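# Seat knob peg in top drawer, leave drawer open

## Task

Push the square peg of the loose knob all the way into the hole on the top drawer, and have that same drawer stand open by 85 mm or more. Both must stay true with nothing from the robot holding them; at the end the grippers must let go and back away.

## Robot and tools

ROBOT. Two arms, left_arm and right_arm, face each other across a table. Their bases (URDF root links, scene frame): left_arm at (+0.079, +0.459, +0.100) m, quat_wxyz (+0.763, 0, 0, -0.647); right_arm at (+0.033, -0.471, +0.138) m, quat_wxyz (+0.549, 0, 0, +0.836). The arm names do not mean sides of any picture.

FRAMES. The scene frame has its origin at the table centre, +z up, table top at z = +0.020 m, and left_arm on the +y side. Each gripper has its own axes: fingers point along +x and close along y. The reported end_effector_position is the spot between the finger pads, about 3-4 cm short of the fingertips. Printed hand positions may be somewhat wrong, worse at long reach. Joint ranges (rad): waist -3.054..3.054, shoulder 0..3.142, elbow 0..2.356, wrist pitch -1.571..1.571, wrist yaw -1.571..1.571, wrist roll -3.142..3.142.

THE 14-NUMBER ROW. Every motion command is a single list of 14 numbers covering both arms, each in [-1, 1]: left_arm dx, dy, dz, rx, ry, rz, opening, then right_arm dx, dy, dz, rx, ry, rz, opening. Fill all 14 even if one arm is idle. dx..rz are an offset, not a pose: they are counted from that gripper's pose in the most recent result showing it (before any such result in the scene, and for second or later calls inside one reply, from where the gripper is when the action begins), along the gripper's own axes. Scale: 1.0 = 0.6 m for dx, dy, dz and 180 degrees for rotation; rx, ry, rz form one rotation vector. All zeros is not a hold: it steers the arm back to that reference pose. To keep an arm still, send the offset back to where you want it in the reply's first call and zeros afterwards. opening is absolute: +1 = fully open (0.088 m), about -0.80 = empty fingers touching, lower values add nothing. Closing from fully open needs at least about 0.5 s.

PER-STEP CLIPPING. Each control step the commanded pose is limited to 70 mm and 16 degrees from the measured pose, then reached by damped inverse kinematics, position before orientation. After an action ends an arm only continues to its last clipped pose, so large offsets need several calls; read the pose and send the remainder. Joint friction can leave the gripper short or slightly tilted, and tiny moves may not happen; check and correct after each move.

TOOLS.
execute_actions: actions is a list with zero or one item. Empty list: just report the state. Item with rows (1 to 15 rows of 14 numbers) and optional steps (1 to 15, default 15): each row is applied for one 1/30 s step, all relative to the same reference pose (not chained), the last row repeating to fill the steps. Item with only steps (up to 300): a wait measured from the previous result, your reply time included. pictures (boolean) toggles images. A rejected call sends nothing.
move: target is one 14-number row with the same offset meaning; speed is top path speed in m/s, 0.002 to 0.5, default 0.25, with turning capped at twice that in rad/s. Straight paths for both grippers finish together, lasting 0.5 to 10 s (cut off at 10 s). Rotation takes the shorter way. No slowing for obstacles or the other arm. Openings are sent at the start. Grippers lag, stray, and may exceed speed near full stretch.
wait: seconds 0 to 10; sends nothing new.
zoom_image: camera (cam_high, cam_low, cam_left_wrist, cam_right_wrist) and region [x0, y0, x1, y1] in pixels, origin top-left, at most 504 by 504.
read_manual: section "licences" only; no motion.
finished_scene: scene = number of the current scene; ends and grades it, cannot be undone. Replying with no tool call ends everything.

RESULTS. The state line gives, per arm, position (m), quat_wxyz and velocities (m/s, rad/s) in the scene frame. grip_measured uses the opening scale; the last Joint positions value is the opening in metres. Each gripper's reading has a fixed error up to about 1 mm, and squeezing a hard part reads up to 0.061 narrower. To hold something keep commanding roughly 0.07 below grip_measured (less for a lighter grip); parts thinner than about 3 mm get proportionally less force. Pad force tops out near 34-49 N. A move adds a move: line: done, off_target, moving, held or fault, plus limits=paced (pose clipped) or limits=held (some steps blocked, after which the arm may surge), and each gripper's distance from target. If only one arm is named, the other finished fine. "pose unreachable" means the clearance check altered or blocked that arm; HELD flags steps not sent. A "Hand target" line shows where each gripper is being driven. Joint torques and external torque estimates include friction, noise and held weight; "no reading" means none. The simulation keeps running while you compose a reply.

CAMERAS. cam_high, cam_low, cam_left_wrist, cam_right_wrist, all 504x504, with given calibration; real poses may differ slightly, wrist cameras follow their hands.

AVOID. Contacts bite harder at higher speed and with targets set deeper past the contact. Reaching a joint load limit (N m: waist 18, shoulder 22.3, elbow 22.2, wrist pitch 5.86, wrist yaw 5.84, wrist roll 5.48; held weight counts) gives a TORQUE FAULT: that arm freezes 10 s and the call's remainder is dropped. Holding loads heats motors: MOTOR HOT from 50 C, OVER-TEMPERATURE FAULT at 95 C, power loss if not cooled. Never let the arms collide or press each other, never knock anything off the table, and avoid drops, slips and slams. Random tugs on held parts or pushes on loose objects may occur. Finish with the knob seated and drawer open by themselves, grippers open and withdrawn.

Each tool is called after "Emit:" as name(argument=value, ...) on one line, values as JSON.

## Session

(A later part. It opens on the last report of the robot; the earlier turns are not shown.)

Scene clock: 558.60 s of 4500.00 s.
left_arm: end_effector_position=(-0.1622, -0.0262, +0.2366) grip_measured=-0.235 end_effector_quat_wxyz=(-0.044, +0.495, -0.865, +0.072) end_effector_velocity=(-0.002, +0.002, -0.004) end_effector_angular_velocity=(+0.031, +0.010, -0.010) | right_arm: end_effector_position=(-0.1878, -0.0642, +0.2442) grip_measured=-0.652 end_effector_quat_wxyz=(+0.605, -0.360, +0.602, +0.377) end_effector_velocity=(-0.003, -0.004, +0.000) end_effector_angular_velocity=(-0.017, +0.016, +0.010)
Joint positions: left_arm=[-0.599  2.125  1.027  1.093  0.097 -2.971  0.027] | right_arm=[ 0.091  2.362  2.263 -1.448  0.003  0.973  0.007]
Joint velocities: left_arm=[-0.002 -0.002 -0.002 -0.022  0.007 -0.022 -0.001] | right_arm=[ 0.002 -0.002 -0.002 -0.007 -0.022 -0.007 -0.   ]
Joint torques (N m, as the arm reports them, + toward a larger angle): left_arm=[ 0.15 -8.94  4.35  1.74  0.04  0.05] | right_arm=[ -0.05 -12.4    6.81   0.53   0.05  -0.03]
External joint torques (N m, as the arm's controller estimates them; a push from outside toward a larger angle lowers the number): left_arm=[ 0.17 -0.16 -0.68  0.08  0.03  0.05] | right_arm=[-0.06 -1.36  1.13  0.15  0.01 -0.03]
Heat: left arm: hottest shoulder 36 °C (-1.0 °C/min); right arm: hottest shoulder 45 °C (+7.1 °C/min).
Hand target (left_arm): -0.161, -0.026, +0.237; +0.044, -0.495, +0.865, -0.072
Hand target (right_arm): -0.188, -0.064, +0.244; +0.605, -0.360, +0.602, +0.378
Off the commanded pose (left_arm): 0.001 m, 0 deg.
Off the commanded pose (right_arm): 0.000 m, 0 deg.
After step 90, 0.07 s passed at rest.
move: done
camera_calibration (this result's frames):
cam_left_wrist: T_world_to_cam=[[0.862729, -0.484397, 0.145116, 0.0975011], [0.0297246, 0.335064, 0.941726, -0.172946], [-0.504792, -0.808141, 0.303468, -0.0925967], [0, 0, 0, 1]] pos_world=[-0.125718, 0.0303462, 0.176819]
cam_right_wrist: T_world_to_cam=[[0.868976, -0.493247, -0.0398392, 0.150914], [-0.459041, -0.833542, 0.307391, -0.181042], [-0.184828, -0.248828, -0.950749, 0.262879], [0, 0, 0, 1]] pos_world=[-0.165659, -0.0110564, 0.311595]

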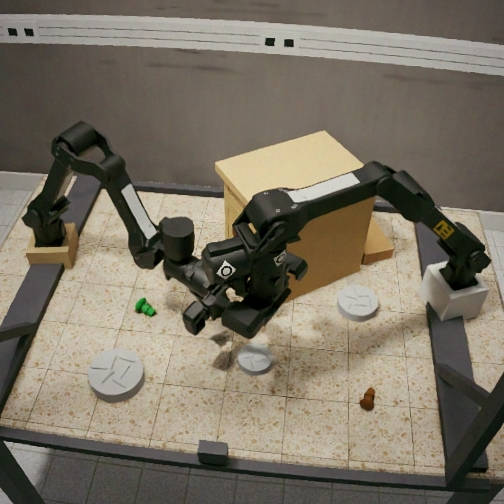

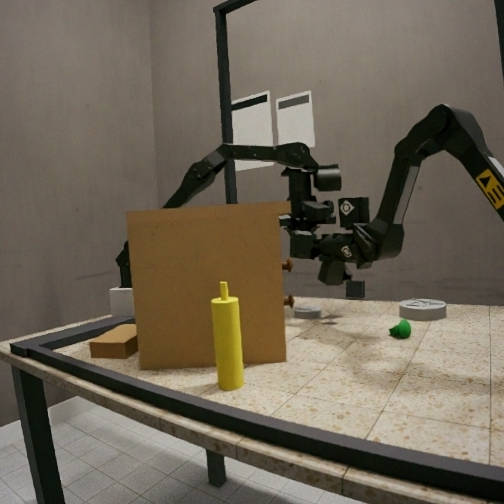

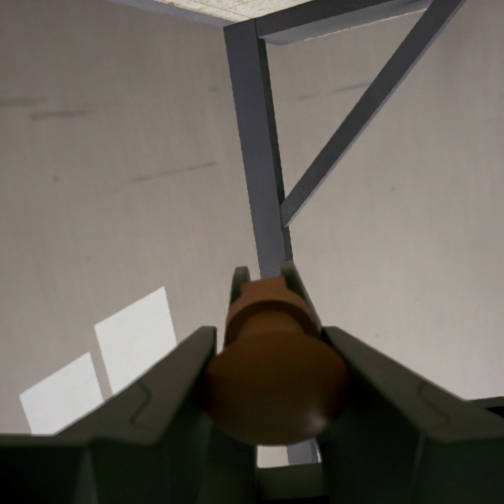

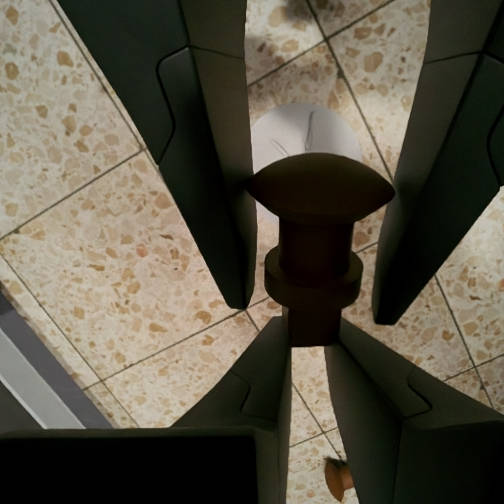

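Emit:
move(target=[0,0,0,0,0,0,-0.33, 0,0,0,0,0,0,-0.74])

Emit:
move(target=[0,0,0,0,0,0,-0.33, 0,0,0,0,0,0,-0.3])

Emit:
move(target=[0,0,0,0,0,0,-0.33, -0.1,0,-0.06,0,0,0,-0.3], speed=0.15)

Scene clock: 564.43 s of 4500.00 s.
left_arm: end_effector_position=(-0.1624, -0.0261, +0.2366) grip_measured=-0.318 end_effector_quat_wxyz=(-0.044, +0.494, -0.865, +0.072) end_effector_velocity=(+0.000, +0.001, -0.001) end_effector_angular_velocity=(+0.010, +0.003, +0.005) | right_arm: end_effector_position=(-0.1877, -0.0645, +0.2442) grip_measured=-0.652 end_effector_quat_wxyz=(+0.605, -0.361, +0.602, +0.376) end_effector_velocity=(+0.003, -0.005, -0.001) end_effector_angular_velocity=(-0.027, -0.006, -0.010)
Joint positions: left_arm=[-0.599  2.125  1.027  1.093  0.097 -2.971  0.023] | right_arm=[ 0.091  2.362  2.263 -1.449  0.003  0.973  0.007]
Joint velocities: left_arm=[-0.002 -0.002 -0.002 -0.007 -0.007 -0.007 -0.   ] | right_arm=[-0.002 -0.002 -0.007 -0.022 -0.007  0.007  0.   ]
Joint torques (N m, as the arm reports them, + toward a larger angle): left_arm=[ 0.13 -8.65  4.6   1.62 -0.03  0.02] | right_arm=[  0.04 -12.42   6.8    0.47   0.03  -0.02]
External joint torques (N m, as the arm's controller estimates them; a push from outside toward a larger angle lowers the number): left_arm=[ 0.05  0.16 -0.46 -0.04 -0.02  0.02] | right_arm=[ 0.04 -1.39  1.16  0.13 -0.02 -0.02]
Heat: left arm: hottest shoulder 37 °C (+0.0 °C/min); right arm: hottest shoulder 45 °C (+6.0 °C/min).
Hand target (left_arm): -0.162, -0.026, +0.237; +0.044, -0.495, +0.865, -0.072
Hand target (right_arm): -0.188, -0.064, +0.244; +0.605, -0.360, +0.602, +0.377
Off the commanded pose (left_arm): 0.000 m, 0 deg.
Off the commanded pose (right_arm): 0.000 m, 0 deg.
After step 90, 2.13 s passed at rest.
move: done
camera_calibration (this result's frames):
cam_left_wrist: T_world_to_cam=[[0.862544, -0.484726, 0.145116, 0.0976667], [0.0298524, 0.335053, 0.941726, -0.172951], [-0.505101, -0.807948, 0.303468, -0.0926607], [0, 0, 0, 1]] pos_world=[-0.125882, 0.0304244, 0.176819]
cam_right_wrist: T_world_to_cam=[[0.869005, -0.4933, -0.0385438, 0.150317], [-0.459266, -0.833129, 0.308173, -0.181416], [-0.184133, -0.250102, -0.950549, 0.262828], [0, 0, 0, 1]] pos_world=[-0.165549, -0.0112584, 0.311532]

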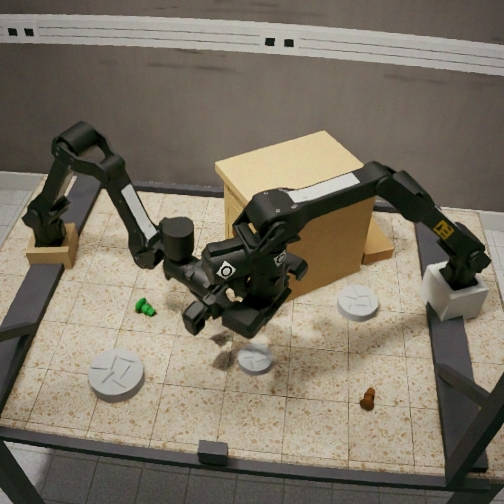

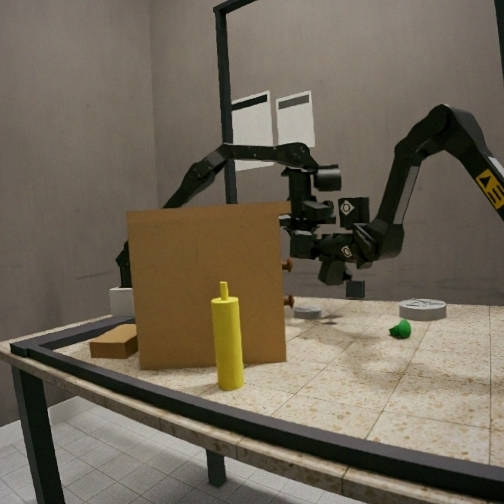

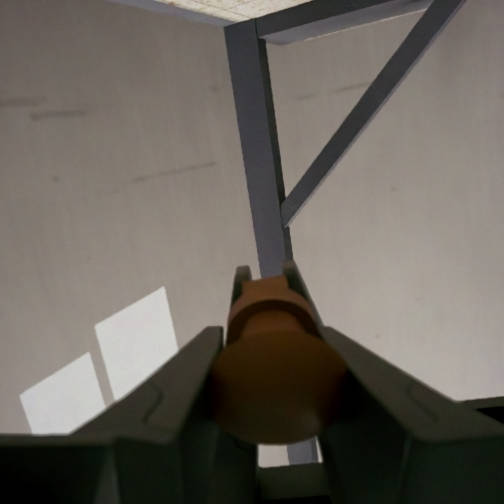

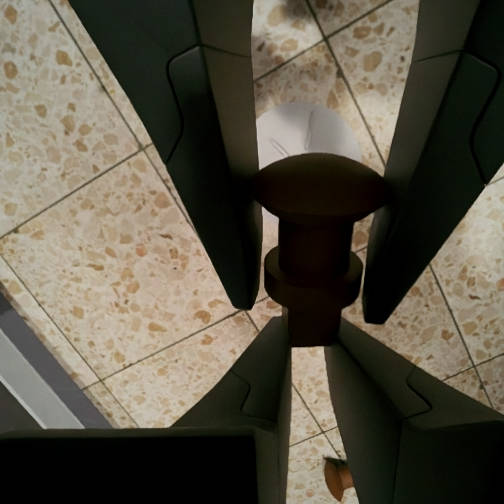

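Scene clock: 565.10 s of 4500.00 s.
left_arm: end_effector_position=(-0.1624, -0.0261, +0.2366) grip_measured=-0.318 end_effector_quat_wxyz=(-0.044, +0.494, -0.865, +0.072) end_effector_velocity=(+0.000, +0.001, -0.001) end_effector_angular_velocity=(+0.010, +0.003, +0.005) | right_arm: end_effector_position=(-0.1877, -0.0645, +0.2442) grip_measured=-0.304 end_effector_quat_wxyz=(+0.605, -0.361, +0.602, +0.376) end_effector_velocity=(+0.003, -0.005, -0.001) end_effector_angular_velocity=(-0.027, -0.007, +0.020)
Joint positions: left_arm=[-0.599  2.125  1.027  1.093  0.097 -2.971  0.023] | right_arm=[ 0.091  2.362  2.263 -1.449  0.003  0.973  0.024]
Joint velocities: left_arm=[-0.002 -0.002 -0.002 -0.007 -0.007 -0.007 -0.   ] | right_arm=[-0.002 -0.002 -0.007 -0.022 -0.007 -0.022  0.001]
Joint torques (N m, as the arm reports them, + toward a larger angle): left_arm=[ 0.02 -8.88  4.54  1.62  0.01 -0.01] | right_arm=[  0.02 -12.47   6.82   0.38   0.04  -0.01]
External joint torques (N m, as the arm's controller estimates them; a push from outside toward a larger angle lowers the number): left_arm=[ 0.02 -0.04 -0.54 -0.06  0.01 -0.01] | right_arm=[ 0.02 -1.43  1.18  0.04 -0.01 -0.01]
Heat: left arm: hottest shoulder 37 °C (+0.0 °C/min); right arm: hottest shoulder 45 °C (+6.0 °C/min).
Hand target (left_arm): -0.162, -0.026, +0.237; +0.044, -0.494, +0.865, -0.072
Hand target (right_arm): -0.188, -0.065, +0.244; +0.605, -0.361, +0.602, +0.377
Off the commanded pose (left_arm): 0.000 m, 0 deg.
Off the commanded pose (right_arm): 0.000 m, 0 deg.
move: done
camera_calibration (this result's frames):
cam_left_wrist: T_world_to_cam=[[0.862544, -0.484726, 0.145116, 0.0976667], [0.0298524, 0.335053, 0.941726, -0.172951], [-0.505101, -0.807948, 0.303468, -0.0926607], [0, 0, 0, 1]] pos_world=[-0.125882, 0.0304244, 0.176819]
cam_right_wrist: T_world_to_cam=[[0.869005, -0.4933, -0.0385438, 0.150317], [-0.459266, -0.833129, 0.308173, -0.181416], [-0.184133, -0.250102, -0.950549, 0.262828], [0, 0, 0, 1]] pos_world=[-0.165549, -0.0112584, 0.311532]

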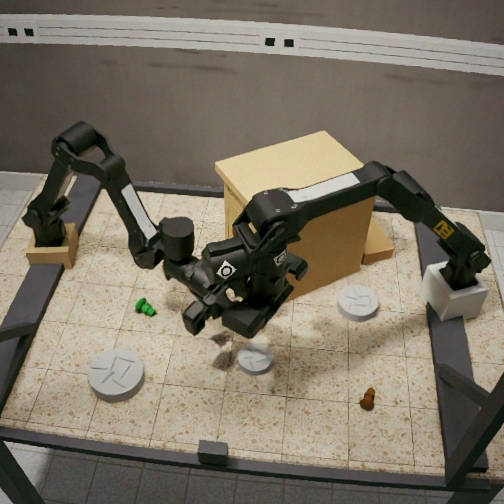

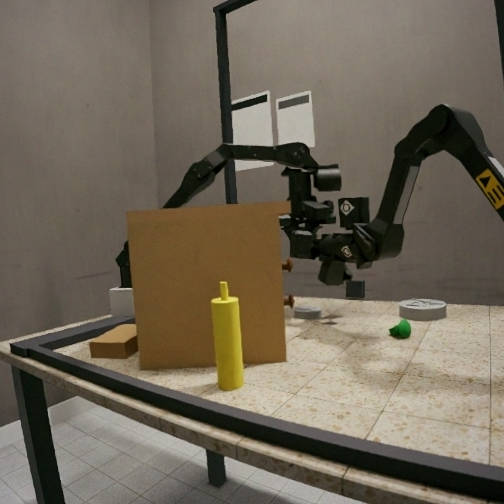

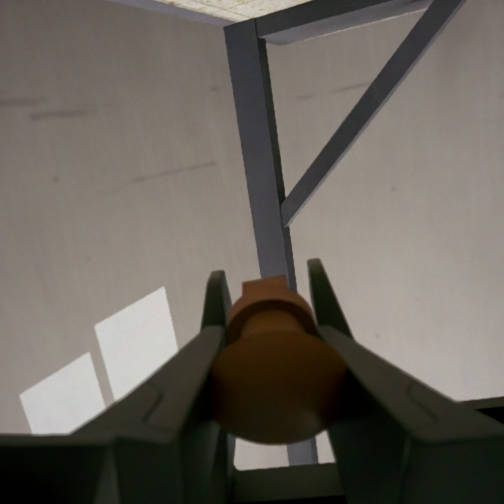

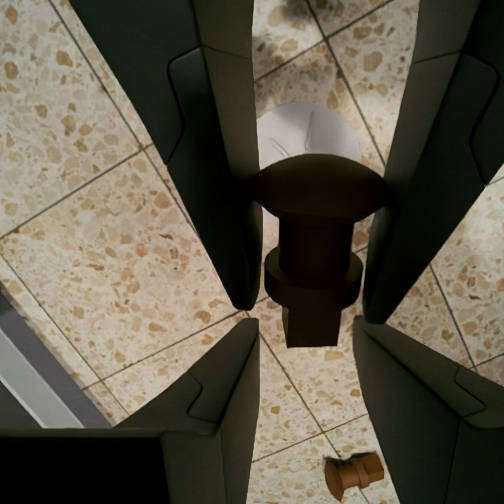

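Scene clock: 566.00 s of 4500.00 s.
left_arm: end_effector_position=(-0.1624, -0.0261, +0.2366) grip_measured=-0.318 end_effector_quat_wxyz=(-0.044, +0.494, -0.865, +0.072) end_effector_velocity=(+0.004, -0.002, +0.002) end_effector_angular_velocity=(-0.003, +0.009, +0.024) | right_arm: end_effector_position=(-0.2028, -0.0973, +0.2978) grip_measured=-0.302 end_effector_quat_wxyz=(+0.604, -0.350, +0.602, +0.389) end_effector_velocity=(+0.006, -0.006, -0.000) end_effector_angular_velocity=(-0.035, -0.014, +0.000)
Joint positions: left_arm=[-0.599  2.125  1.027  1.093  0.097 -2.971  0.023] | right_arm=[ 0.157  2.259  2.303 -1.56   0.003  1.035  0.024]
Joint velocities: left_arm=[ 0.002 -0.002 -0.002  0.007 -0.022 -0.007 -0.   ] | right_arm=[-0.007 -0.002 -0.002 -0.037 -0.007 -0.007 -0.   ]
Joint torques (N m, as the arm reports them, + toward a larger angle): left_arm=[ 0.03 -8.82  4.61  1.65 -0.03  0.02] | right_arm=[  0.24 -12.83   7.72   0.27   0.11   0.2 ]
External joint torques (N m, as the arm's controller estimates them; a push from outside toward a larger angle lowers the number): left_arm=[-0.02  0.06 -0.5  -0.04 -0.03  0.02] | right_arm=[ 0.3  -2.47  2.2  -0.13  0.05  0.2 ]
Heat: left arm: hottest shoulder 37 °C (+0.0 °C/min); right arm: hottest shoulder 46 °C (+7.1 °C/min).
Hand target (left_arm): -0.162, -0.026, +0.237; +0.044, -0.494, +0.865, -0.072
Hand target (right_arm): -0.204, -0.098, +0.304; +0.604, -0.344, +0.602, +0.393
Off the commanded pose (left_arm): 0.000 m, 0 deg.
Off the commanded pose (right_arm): 0.006 m, 2 deg.
joint sent to its limit (right arm) — the command would take joint 4 (wrist pitch) past its lower limit, so that joint was sent only as far as its limit.
move: done
camera_calibration (this result's frames):
cam_left_wrist: T_world_to_cam=[[0.862544, -0.484726, 0.145116, 0.0976667], [0.0298524, 0.335053, 0.941726, -0.172951], [-0.505101, -0.807948, 0.303468, -0.0926607], [0, 0, 0, 1]] pos_world=[-0.125882, 0.0304244, 0.176819]
cam_right_wrist: T_world_to_cam=[[0.869559, -0.489225, -0.0672725, 0.158437], [-0.451189, -0.842445, 0.294475, -0.227364], [-0.200738, -0.225711, -0.953288, 0.30262], [0, 0, 0, 1]] pos_world=[-0.179607, -0.0457262, 0.366095]

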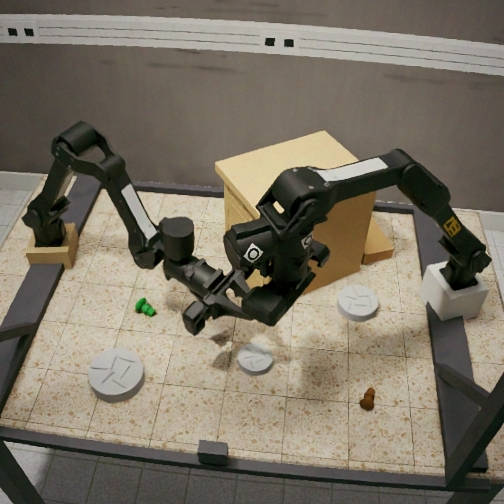

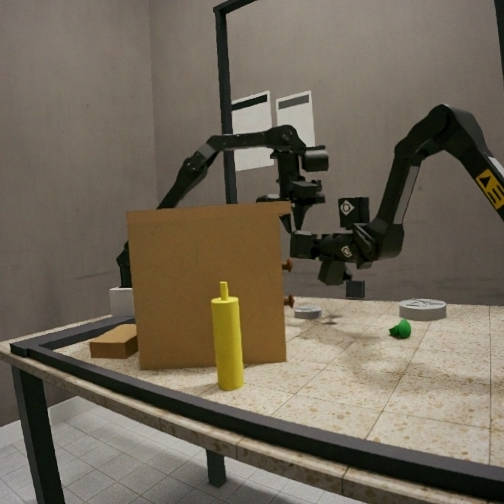

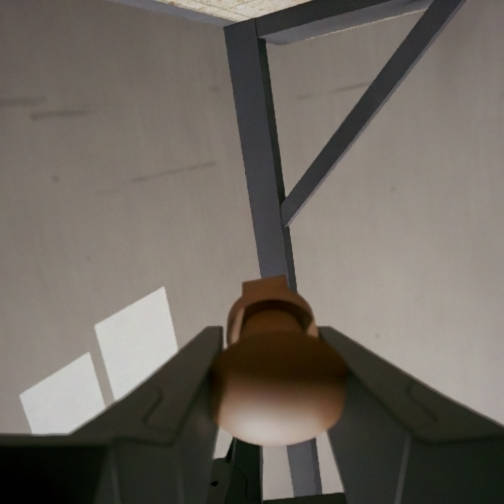

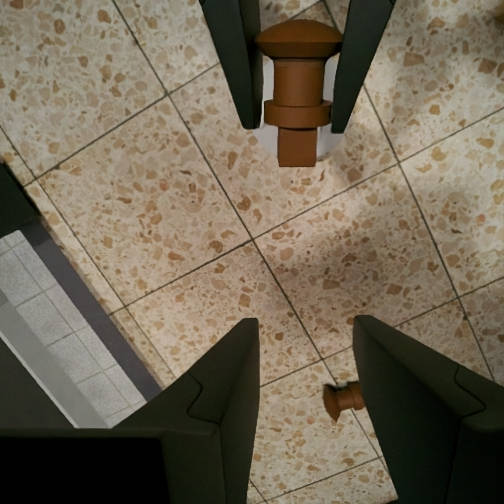

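Emit:
move(target=[-0.2,0,0,0,0,0,-0.4, 0,-0.29,-0.26,0,0,0,0.2])

Emit:
move(target=[0,0,0,0.95,0,0,-0.4, 0,0,0,0,0,0,0.2], speed=0.5)

Scene clock: 571.93 s of 4500.00 s.
left_arm: end_effector_position=(-0.1028, +0.0752, +0.2315) grip_measured=-0.344 end_effector_quat_wxyz=(-0.050, +0.494, -0.865, +0.068) end_effector_velocity=(+0.003, +0.002, -0.006) end_effector_angular_velocity=(+0.028, -0.004, +0.010) | right_arm: end_effector_position=(-0.1222, -0.3130, +0.2883) grip_measured=+0.198 end_effector_quat_wxyz=(+0.601, -0.348, +0.604, +0.391) end_effector_velocity=(+0.001, -0.005, +0.001) end_effector_angular_velocity=(-0.003, +0.007, +0.015)
Joint positions: left_arm=[-0.558  1.836  0.512  1.304  0.136 -2.971  0.022] | right_arm=[ 0.377  1.326  1.121 -1.305  0.009  1.253  0.049]
Joint velocities: left_arm=[ 0.002 -0.007 -0.012 -0.022 -0.007 -0.007 -0.   ] | right_arm=[ 0.007 -0.017 -0.007 -0.007 -0.007 -0.007 -0.   ]
Joint torques (N m, as the arm reports them, + toward a larger angle): left_arm=[ 0.24 -7.86  3.02  1.96  0.18  0.05] | right_arm=[ 0.28 -5.05  5.28  0.32  0.27  0.14]
External joint torques (N m, as the arm's controller estimates them; a push from outside toward a larger angle lowers the number): left_arm=[ 0.24 -1.87 -1.09  0.29  0.18  0.05] | right_arm=[ 0.27 -1.1  -0.56 -0.11  0.21  0.15]
Heat: left arm: hottest shoulder 38 °C (+1.0 °C/min); right arm: hottest shoulder 46 °C (+7.1 °C/min).
Hand target (left_arm): -0.101, +0.077, +0.237; +0.044, -0.495, +0.865, -0.073
Hand target (right_arm): -0.119, -0.316, +0.286; +0.604, -0.350, +0.601, +0.388
Off the commanded pose (left_arm): 0.006 m, 1 deg.
Off the commanded pose (right_arm): 0.005 m, 1 deg.
After step 90, 1.37 s passed at rest.
move: done
camera_calibration (this result's frames):
cam_left_wrist: T_world_to_cam=[[0.862301, -0.485728, 0.143196, 0.0965381], [0.0242412, 0.322045, 0.946414, -0.2045], [-0.505816, -0.812622, 0.289474, 0.0243137], [0, 0, 0, 1]] pos_world=[-0.0659893, 0.132507, 0.172679]
cam_right_wrist: T_world_to_cam=[[0.869783, -0.487403, -0.0769097, -0.0143954], [-0.446648, -0.843937, 0.297112, -0.370619], [-0.20972, -0.224072, -0.95174, 0.260048], [0, 0, 0, 1]] pos_world=[-0.0984782, -0.261527, 0.356506]

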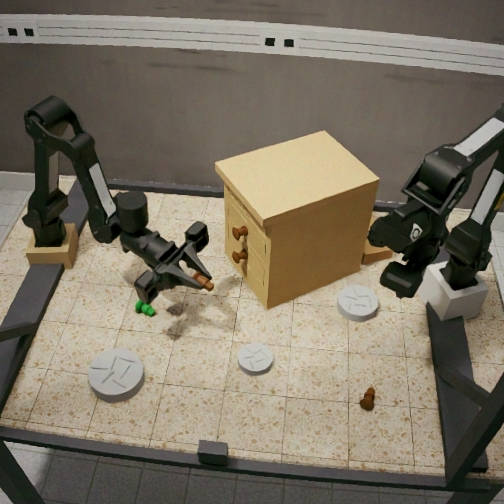

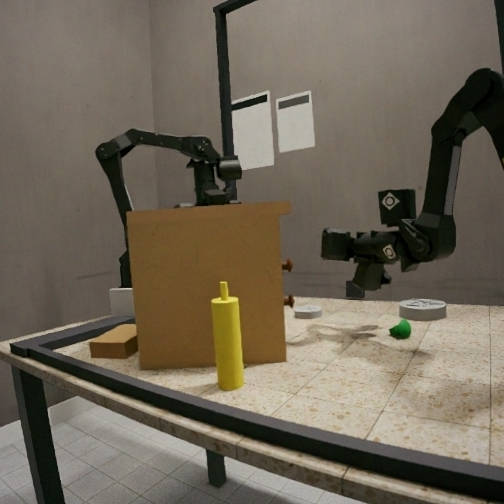

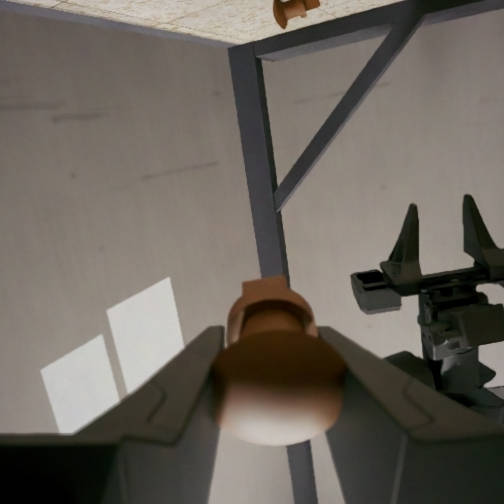

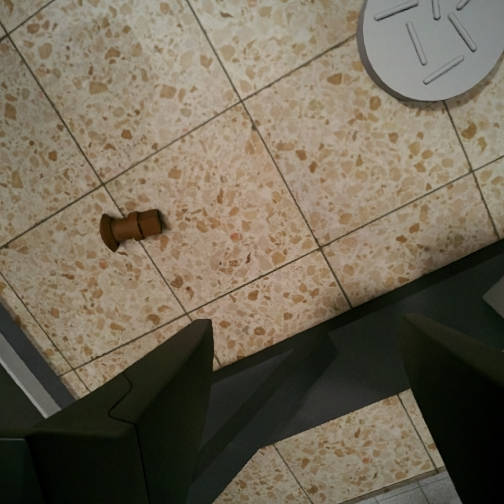

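Scene clock: 575.57 s of 4500.00 s.
left_arm: end_effector_position=(-0.1028, +0.0752, +0.2315) grip_measured=-0.344 end_effector_quat_wxyz=(+0.497, +0.010, +0.002, -0.868) end_effector_velocity=(+0.000, +0.000, -0.001) end_effector_angular_velocity=(+0.003, -0.009, +0.005) | right_arm: end_effector_position=(-0.1222, -0.3130, +0.2883) grip_measured=+0.198 end_effector_quat_wxyz=(+0.601, -0.348, +0.604, +0.391) end_effector_velocity=(-0.003, -0.002, -0.000) end_effector_angular_velocity=(-0.010, +0.020, +0.011)
Joint positions: left_arm=[-0.558  1.836  0.512  1.304  0.136  0.009  0.022] | right_arm=[ 0.377  1.326  1.121 -1.305  0.009  1.253  0.049]
Joint velocities: left_arm=[-0.002 -0.002 -0.002 -0.007 -0.007  0.007 -0.   ] | right_arm=[ 0.002 -0.002 -0.002  0.007 -0.022 -0.007  0.   ]
Joint torques (N m, as the arm reports them, + toward a larger angle): left_arm=[-0.16 -6.1   3.79  1.67 -0.02  0.1 ] | right_arm=[ 0.   -4.28  6.92  0.47  0.05 -0.02]
External joint torques (N m, as the arm's controller estimates them; a push from outside toward a larger angle lowers the number): left_arm=[-0.16 -0.11 -0.33  0.   -0.03  0.09] | right_arm=[-0.03 -0.33  1.12  0.04 -0.01 -0.01]
Heat: left arm: hottest shoulder 38 °C (+2.0 °C/min); right arm: hottest shoulder 45 °C (+6.1 °C/min).
Hand target (left_arm): -0.103, +0.075, +0.231; -0.497, -0.011, -0.000, +0.868
Hand target (right_arm): -0.122, -0.313, +0.288; +0.601, -0.348, +0.604, +0.391
Off the commanded pose (left_arm): 0.000 m, 0 deg.
Off the commanded pose (right_arm): 0.000 m, 0 deg.
move: done
camera_calibration (this result's frames):
cam_left_wrist: T_world_to_cam=[[-0.851957, 0.523296, 0.0181742, -0.126534], [0.156468, 0.287555, -0.944897, 0.249511], [-0.499687, -0.802168, -0.326864, 0.166837], [0, 0, 0, 1]] pos_world=[-0.0634759, 0.128298, 0.292595]
cam_right_wrist: T_world_to_cam=[[0.869783, -0.487403, -0.0769097, -0.0143954], [-0.446648, -0.843937, 0.297112, -0.370619], [-0.20972, -0.224072, -0.95174, 0.260048], [0, 0, 0, 1]] pos_world=[-0.0984782, -0.261527, 0.356506]

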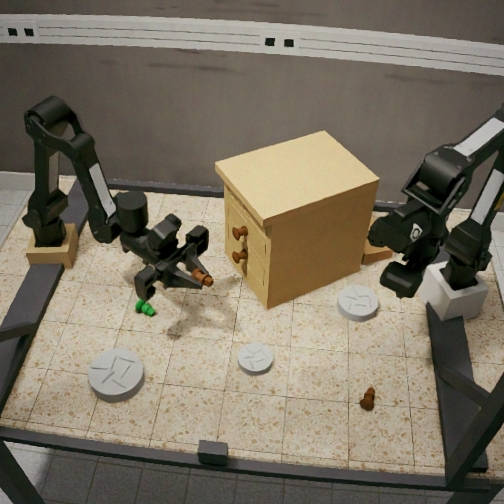

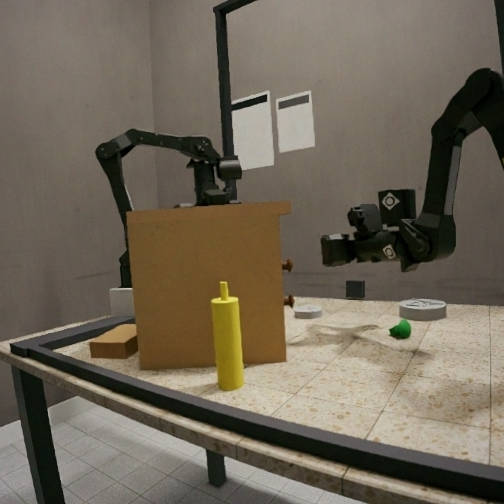

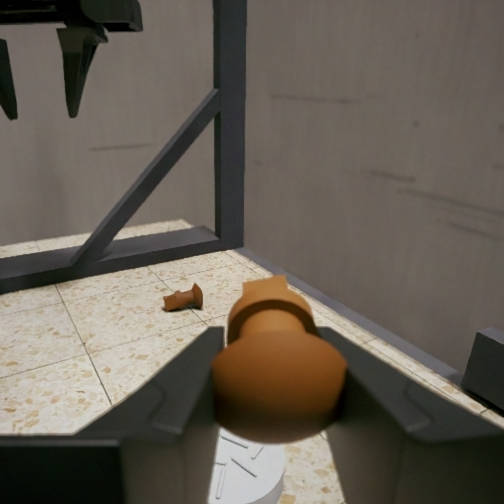

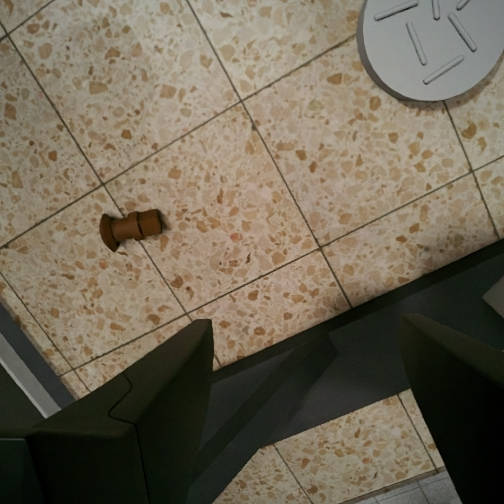

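Emit:
move(target=[-0.104,0.086,0.088,0,0,0.369,-0.4, 0,0,0,0,0,0,0.2])

Emit:
move(target=[0.05,0,0,0.05,0,0,-0.4, 0,0,0,0,0,0,0.2], speed=0.15)

Scene clock: 588.47 s of 4500.00 s.
left_arm: end_effector_position=(-0.0246, +0.1041, +0.2855) grip_measured=-0.344 end_effector_quat_wxyz=(+0.890, +0.012, -0.003, -0.455) end_effector_velocity=(+0.001, +0.002, +0.002) end_effector_angular_velocity=(-0.007, +0.013, +0.020) | right_arm: end_effector_position=(-0.1222, -0.3130, +0.2883) grip_measured=+0.198 end_effector_quat_wxyz=(+0.601, -0.348, +0.604, +0.391) end_effector_velocity=(+0.002, +0.000, +0.001) end_effector_angular_velocity=(+0.004, -0.007, +0.004)
Joint positions: left_arm=[-0.853  1.704  0.68   1.004 -1.315  0.005  0.022] | right_arm=[ 0.377  1.326  1.121 -1.305  0.009  1.253  0.049]
Joint velocities: left_arm=[-0.002 -0.007  0.007 -0.022 -0.022 -0.022 -0.   ] | right_arm=[-0.002 -0.002  0.002 -0.007  0.007 -0.007 -0.   ]
Joint torques (N m, as the arm reports them, + toward a larger angle): left_arm=[-0.12 -4.97  5.49  1.04 -0.22 -0.07] | right_arm=[ 0.04 -4.31  6.92  0.47  0.05 -0.02]
External joint torques (N m, as the arm's controller estimates them; a push from outside toward a larger angle lowers the number): left_arm=[-0.12  0.81  0.66 -0.13 -0.2  -0.08] | right_arm=[ 0.04 -0.34  1.1   0.05 -0.01 -0.02]
Heat: left arm: hottest shoulder 37 °C (+1.0 °C/min); right arm: hottest shoulder 42 °C (+1.0 °C/min).
Hand target (left_arm): -0.027, +0.103, +0.286; +0.891, +0.010, -0.003, -0.454
Hand target (right_arm): -0.122, -0.313, +0.288; +0.601, -0.348, +0.604, +0.391
Off the commanded pose (left_arm): 0.004 m, 0 deg.
Off the commanded pose (right_arm): 0.000 m, 0 deg.
After step 90, 7.07 s passed at rest.
move: done
camera_calibration (this result's frames):
cam_left_wrist: T_world_to_cam=[[-0.82241, -0.568895, 0.000552389, 0.0433998], [-0.178664, 0.257359, -0.949656, 0.276246], [0.540112, -0.781105, -0.313295, 0.266332], [0, 0, 0, 1]] pos_world=[-0.0588016, 0.161629, 0.345755]
cam_right_wrist: T_world_to_cam=[[0.869783, -0.487403, -0.0769097, -0.0143954], [-0.446648, -0.843937, 0.297112, -0.370619], [-0.20972, -0.224072, -0.95174, 0.260048], [0, 0, 0, 1]] pos_world=[-0.0984782, -0.261527, 0.356506]

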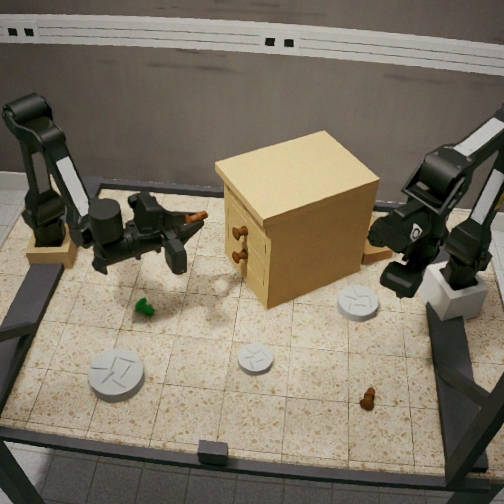

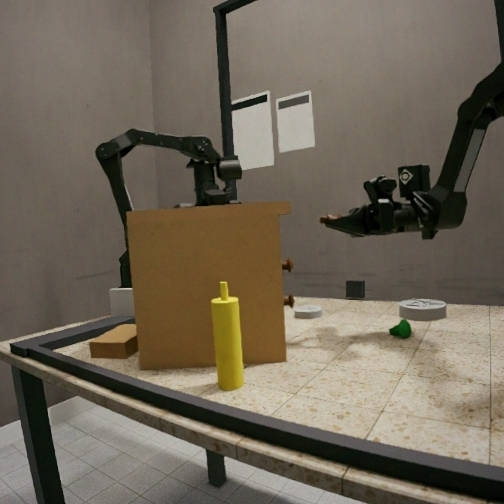

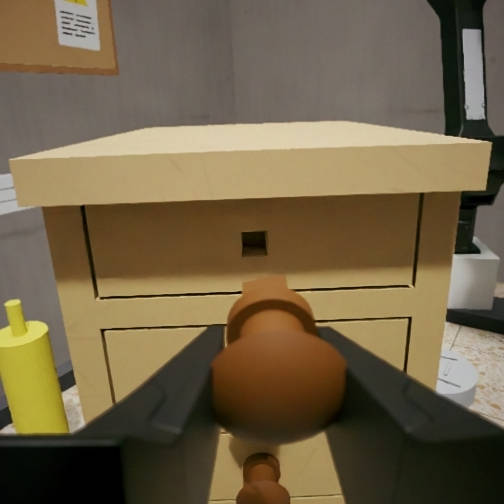

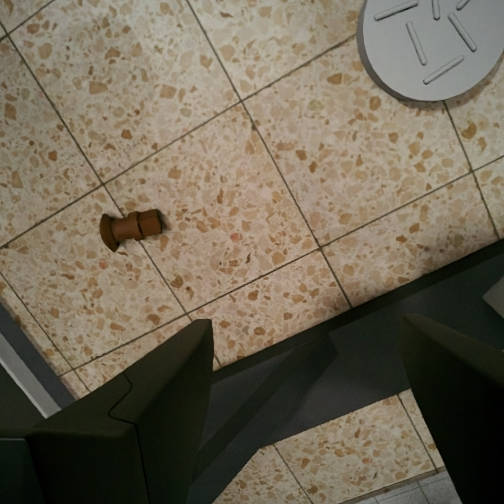

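Scene clock: 589.43 s of 4500.00 s.
left_arm: end_effector_position=(-0.0065, +0.0834, +0.2847) grip_measured=-0.344 end_effector_quat_wxyz=(+0.887, +0.083, -0.039, -0.453) end_effector_velocity=(-0.001, -0.000, +0.001) end_effector_angular_velocity=(+0.006, -0.007, +0.005) | right_arm: end_effector_position=(-0.1222, -0.3130, +0.2883) grip_measured=+0.198 end_effector_quat_wxyz=(+0.601, -0.348, +0.604, +0.391) end_effector_velocity=(+0.001, -0.007, -0.000) end_effector_angular_velocity=(-0.030, -0.001, +0.026)
Joint positions: left_arm=[-0.765  1.725  0.703  1.001 -1.227  0.164  0.022] | right_arm=[ 0.377  1.326  1.121 -1.305  0.009  1.253  0.049]
Joint velocities: left_arm=[-0.002  0.002  0.007 -0.007 -0.007  0.007 -0.   ] | right_arm=[ 0.002 -0.002 -0.002 -0.022 -0.022 -0.022 -0.   ]
Joint torques (N m, as the arm reports them, + toward a larger angle): left_arm=[ 0.35 -5.08  5.61  1.47  0.14  0.12] | right_arm=[ 0.04 -4.35  6.91  0.48  0.06 -0.03]
External joint torques (N m, as the arm's controller estimates them; a push from outside toward a larger angle lowers the number): left_arm=[0.41 0.93 0.68 0.23 0.15 0.12] | right_arm=[ 0.01 -0.37  1.15  0.08  0.01 -0.02]
Heat: left arm: hottest shoulder 37 °C (+1.0 °C/min); right arm: hottest shoulder 42 °C (+1.0 °C/min).
Hand target (left_arm): -0.007, +0.080, +0.285; +0.887, +0.082, -0.039, -0.454
Hand target (right_arm): -0.122, -0.313, +0.288; +0.601, -0.348, +0.604, +0.391
Off the commanded pose (left_arm): 0.004 m, 0 deg.
Off the commanded pose (right_arm): 0.000 m, 0 deg.
move: done
camera_calibration (this result's frames):
cam_left_wrist: T_world_to_cam=[[-0.812367, -0.561236, -0.158347, 0.0911509], [-0.057487, 0.347291, -0.935994, 0.273438], [0.580305, -0.751268, -0.314392, 0.238147], [0, 0, 0, 1]] pos_world=[-0.0484308, 0.135107, 0.345241]
cam_right_wrist: T_world_to_cam=[[0.869783, -0.487403, -0.0769097, -0.0143954], [-0.446648, -0.843937, 0.297112, -0.370619], [-0.20972, -0.224072, -0.95174, 0.260048], [0, 0, 0, 1]] pos_world=[-0.0984782, -0.261527, 0.356506]

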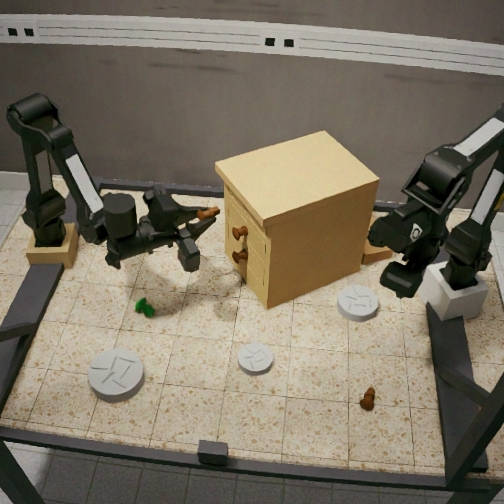

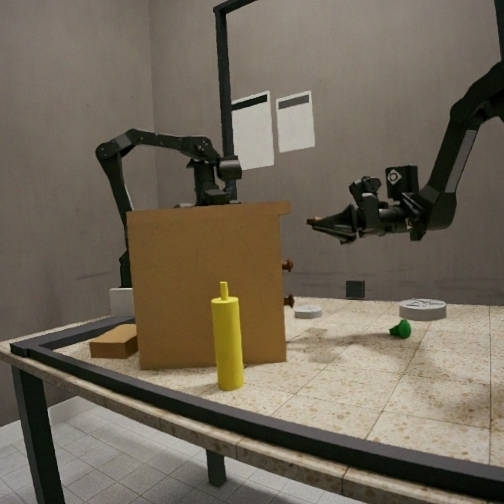

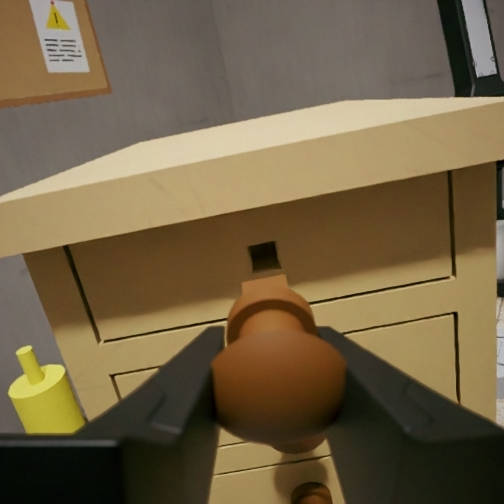

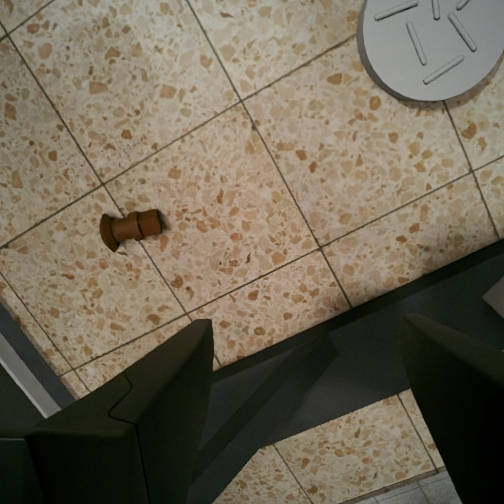

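Roll matches. Zoom.

Emit:
zoom_image(camera="cam_left_wrist", region=[210,220,330,340])

Region (210, 220, 330, 340) of cam_left_wrist's 504x504 image, scaled by 4.200, with more detail than that image has.

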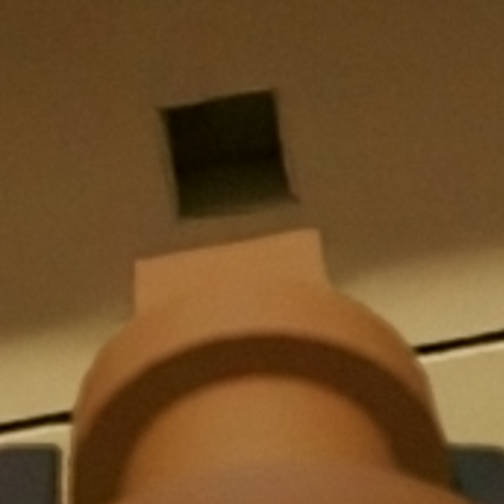

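Emit:
move(target=[0.045,-0.006,-0.022,0,0,0,-0.4, 0,0,0,0,0,0,0.2], speed=0.08)

Emit:
zoom_image(camera="cam_left_wrist", region=[210,220,330,340])

Scene clock: 604.10 s of 4500.00 s.
left_arm: end_effector_position=(+0.0087, +0.0646, +0.2707) grip_measured=-0.344 end_effector_quat_wxyz=(+0.887, +0.085, -0.038, -0.453) end_effector_velocity=(+0.001, -0.000, -0.005) end_effector_angular_velocity=(+0.019, -0.008, +0.010) | right_arm: end_effector_position=(-0.1222, -0.3130, +0.2883) grip_measured=+0.198 end_effector_quat_wxyz=(+0.601, -0.348, +0.604, +0.391) end_effector_velocity=(+0.003, -0.001, +0.001) end_effector_angular_velocity=(+0.004, -0.007, +0.004)
Joint positions: left_arm=[-0.692  1.796  0.717  1.057 -1.155  0.166  0.022] | right_arm=[ 0.377  1.326  1.121 -1.305  0.009  1.253  0.049]
Joint velocities: left_arm=[ 0.002  0.007  0.002 -0.022 -0.007 -0.007 -0.   ] | right_arm=[-0.002 -0.007 -0.002 -0.007  0.007 -0.007 -0.   ]
Joint torques (N m, as the arm reports them, + toward a larger angle): left_arm=[ 0.34 -5.32  5.56  1.56  0.14  0.07] | right_arm=[ 0.02 -4.31  6.91  0.46  0.05 -0.02]
External joint torques (N m, as the arm's controller estimates them; a push from outside toward a larger angle lowers the number): left_arm=[0.33 0.99 0.87 0.29 0.16 0.07] | right_arm=[ 0.04 -0.32  1.06  0.03 -0.02 -0.02]
Heat: left arm: hottest shoulder 37 °C (+2.0 °C/min); right arm: hottest shoulder 39 °C (-4.1 °C/min).
Hand target (left_arm): +0.008, +0.061, +0.271; +0.887, +0.083, -0.039, -0.453
Hand target (right_arm): -0.122, -0.313, +0.288; +0.601, -0.348, +0.604, +0.391
Off the commanded pose (left_arm): 0.004 m, 0 deg.
Off the commanded pose (right_arm): 0.000 m, 0 deg.
After step 90, 10.83 s passed at rest.
move: done
camera_calibration (this result's frames):
cam_left_wrist: T_world_to_cam=[[-0.811555, -0.56165, -0.16102, 0.0914331], [-0.0568965, 0.350248, -0.934927, 0.26728], [0.581499, -0.749584, -0.316202, 0.211203], [0, 0, 0, 1]] pos_world=[-0.0334043, 0.116054, 0.331392]
cam_right_wrist: T_world_to_cam=[[0.869783, -0.487403, -0.0769097, -0.0143954], [-0.446648, -0.843937, 0.297112, -0.370619], [-0.20972, -0.224072, -0.95174, 0.260048], [0, 0, 0, 1]] pos_world=[-0.0984782, -0.261527, 0.356506]

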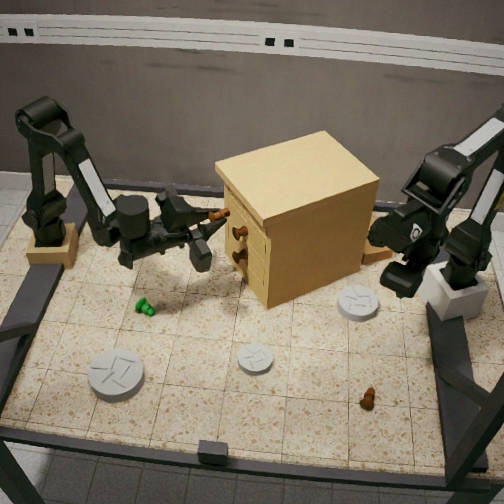

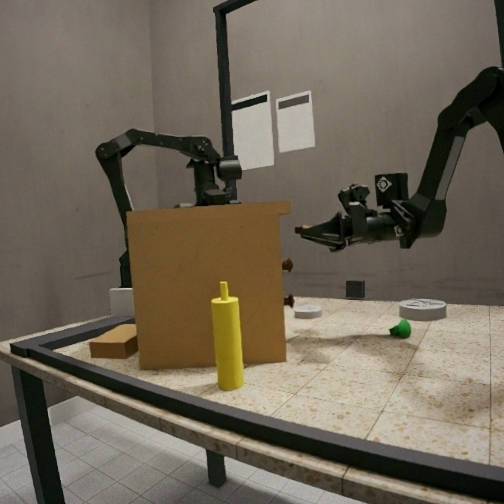

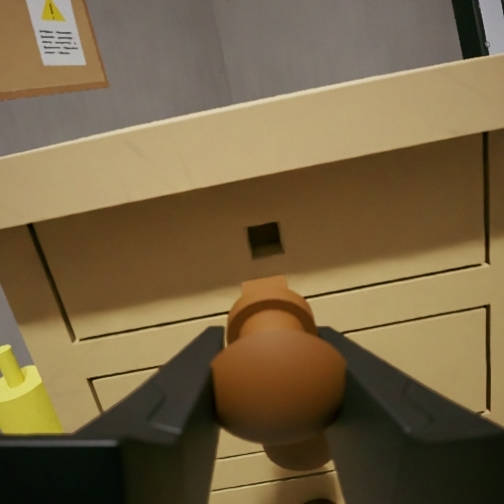

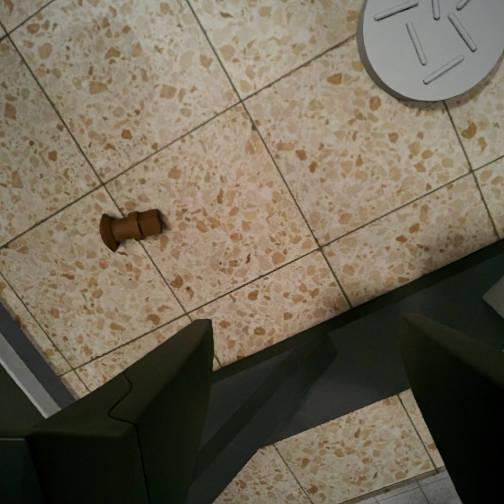

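Region (210, 220, 330, 340) of cam_left_wrist's 504x504 image, scaled by 4.200, with more detail than that image has.

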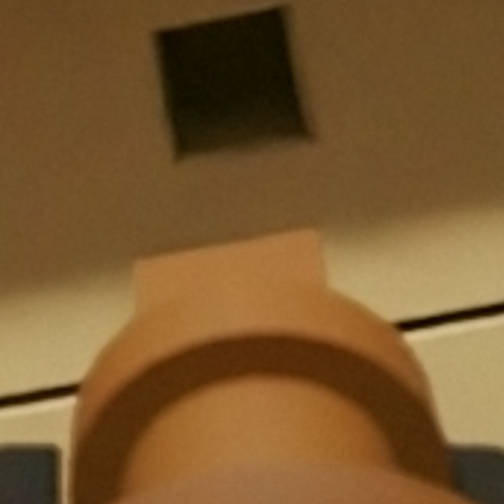

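Emit:
move(target=[0.035,-0.006,0.009,0,0,0,-0.4, 0,0,0,0,0,0,0.2], speed=0.06)

Emit:
zoom_image(camera="cam_left_wrist", region=[210,200,330,320])

Scene clock: 609.97 s of 4500.00 s.
left_arm: end_effector_position=(+0.0176, +0.0487, +0.2757) grip_measured=-0.344 end_effector_quat_wxyz=(+0.887, +0.083, -0.038, -0.452) end_effector_velocity=(-0.001, -0.002, -0.002) end_effector_angular_velocity=(+0.011, -0.002, -0.005) | right_arm: end_effector_position=(-0.1222, -0.3130, +0.2883) grip_measured=+0.198 end_effector_quat_wxyz=(+0.601, -0.348, +0.604, +0.391) end_effector_velocity=(-0.000, -0.005, -0.002) end_effector_angular_velocity=(-0.024, +0.007, -0.004)
Joint positions: left_arm=[-0.643  1.811  0.764  1.028 -1.108  0.167  0.022] | right_arm=[ 0.377  1.326  1.121 -1.305  0.009  1.253  0.049]
Joint velocities: left_arm=[ 0.002  0.002  0.007 -0.022  0.007 -0.007 -0.   ] | right_arm=[ 0.002 -0.002 -0.007 -0.007 -0.022  0.007 -0.   ]
Joint torques (N m, as the arm reports them, + toward a larger angle): left_arm=[ 0.16 -5.45  5.8   1.14  0.12  0.1 ] | right_arm=[ 0.03 -4.33  6.92  0.47  0.06 -0.02]
External joint torques (N m, as the arm's controller estimates them; a push from outside toward a larger angle lowers the number): left_arm=[ 0.15  1.06  0.95 -0.15  0.13  0.1 ] | right_arm=[-0.01 -0.4   1.2   0.08  0.   -0.02]
Heat: left arm: hottest wrist pitch 37 °C (+1.0 °C/min); right arm: hottest shoulder 39 °C (-5.0 °C/min).
Hand target (left_arm): +0.017, +0.045, +0.275; +0.887, +0.085, -0.038, -0.453
Hand target (right_arm): -0.122, -0.313, +0.288; +0.601, -0.348, +0.604, +0.391
Off the commanded pose (left_arm): 0.004 m, 0 deg.
Off the commanded pose (right_arm): 0.000 m, 0 deg.
After step 90, 2.07 s passed at rest.
move: done
camera_calibration (this result's frames):
cam_left_wrist: T_world_to_cam=[[-0.81121, -0.562916, -0.158318, 0.0898944], [-0.0590534, 0.348221, -0.93555, 0.27832], [0.581766, -0.749578, -0.315723, 0.195584], [0, 0, 0, 1]] pos_world=[-0.0244253, 0.100292, 0.336365]
cam_right_wrist: T_world_to_cam=[[0.869783, -0.487403, -0.0769097, -0.0143954], [-0.446648, -0.843937, 0.297112, -0.370619], [-0.20972, -0.224072, -0.95174, 0.260048], [0, 0, 0, 1]] pos_world=[-0.0984782, -0.261527, 0.356506]

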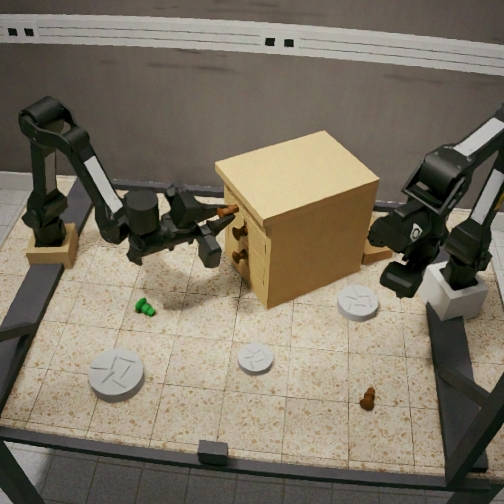

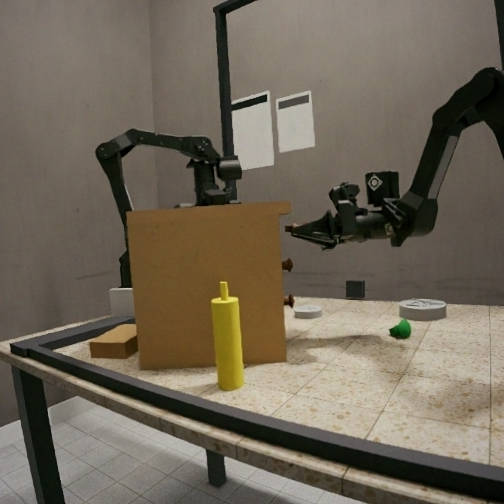

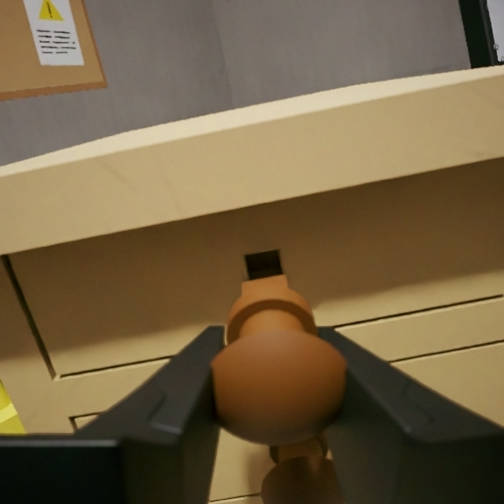

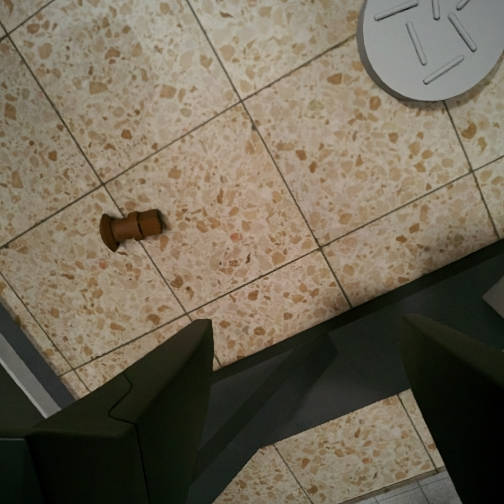

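Region (210, 200, 330, 320) of cam_left_wrist's 504x504 image, scaled by 4.200, with more detail than that image has.

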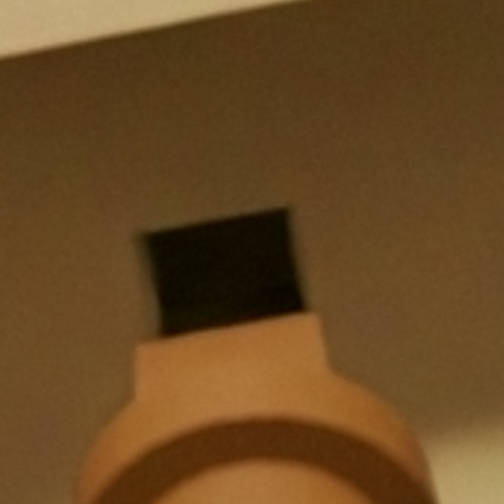

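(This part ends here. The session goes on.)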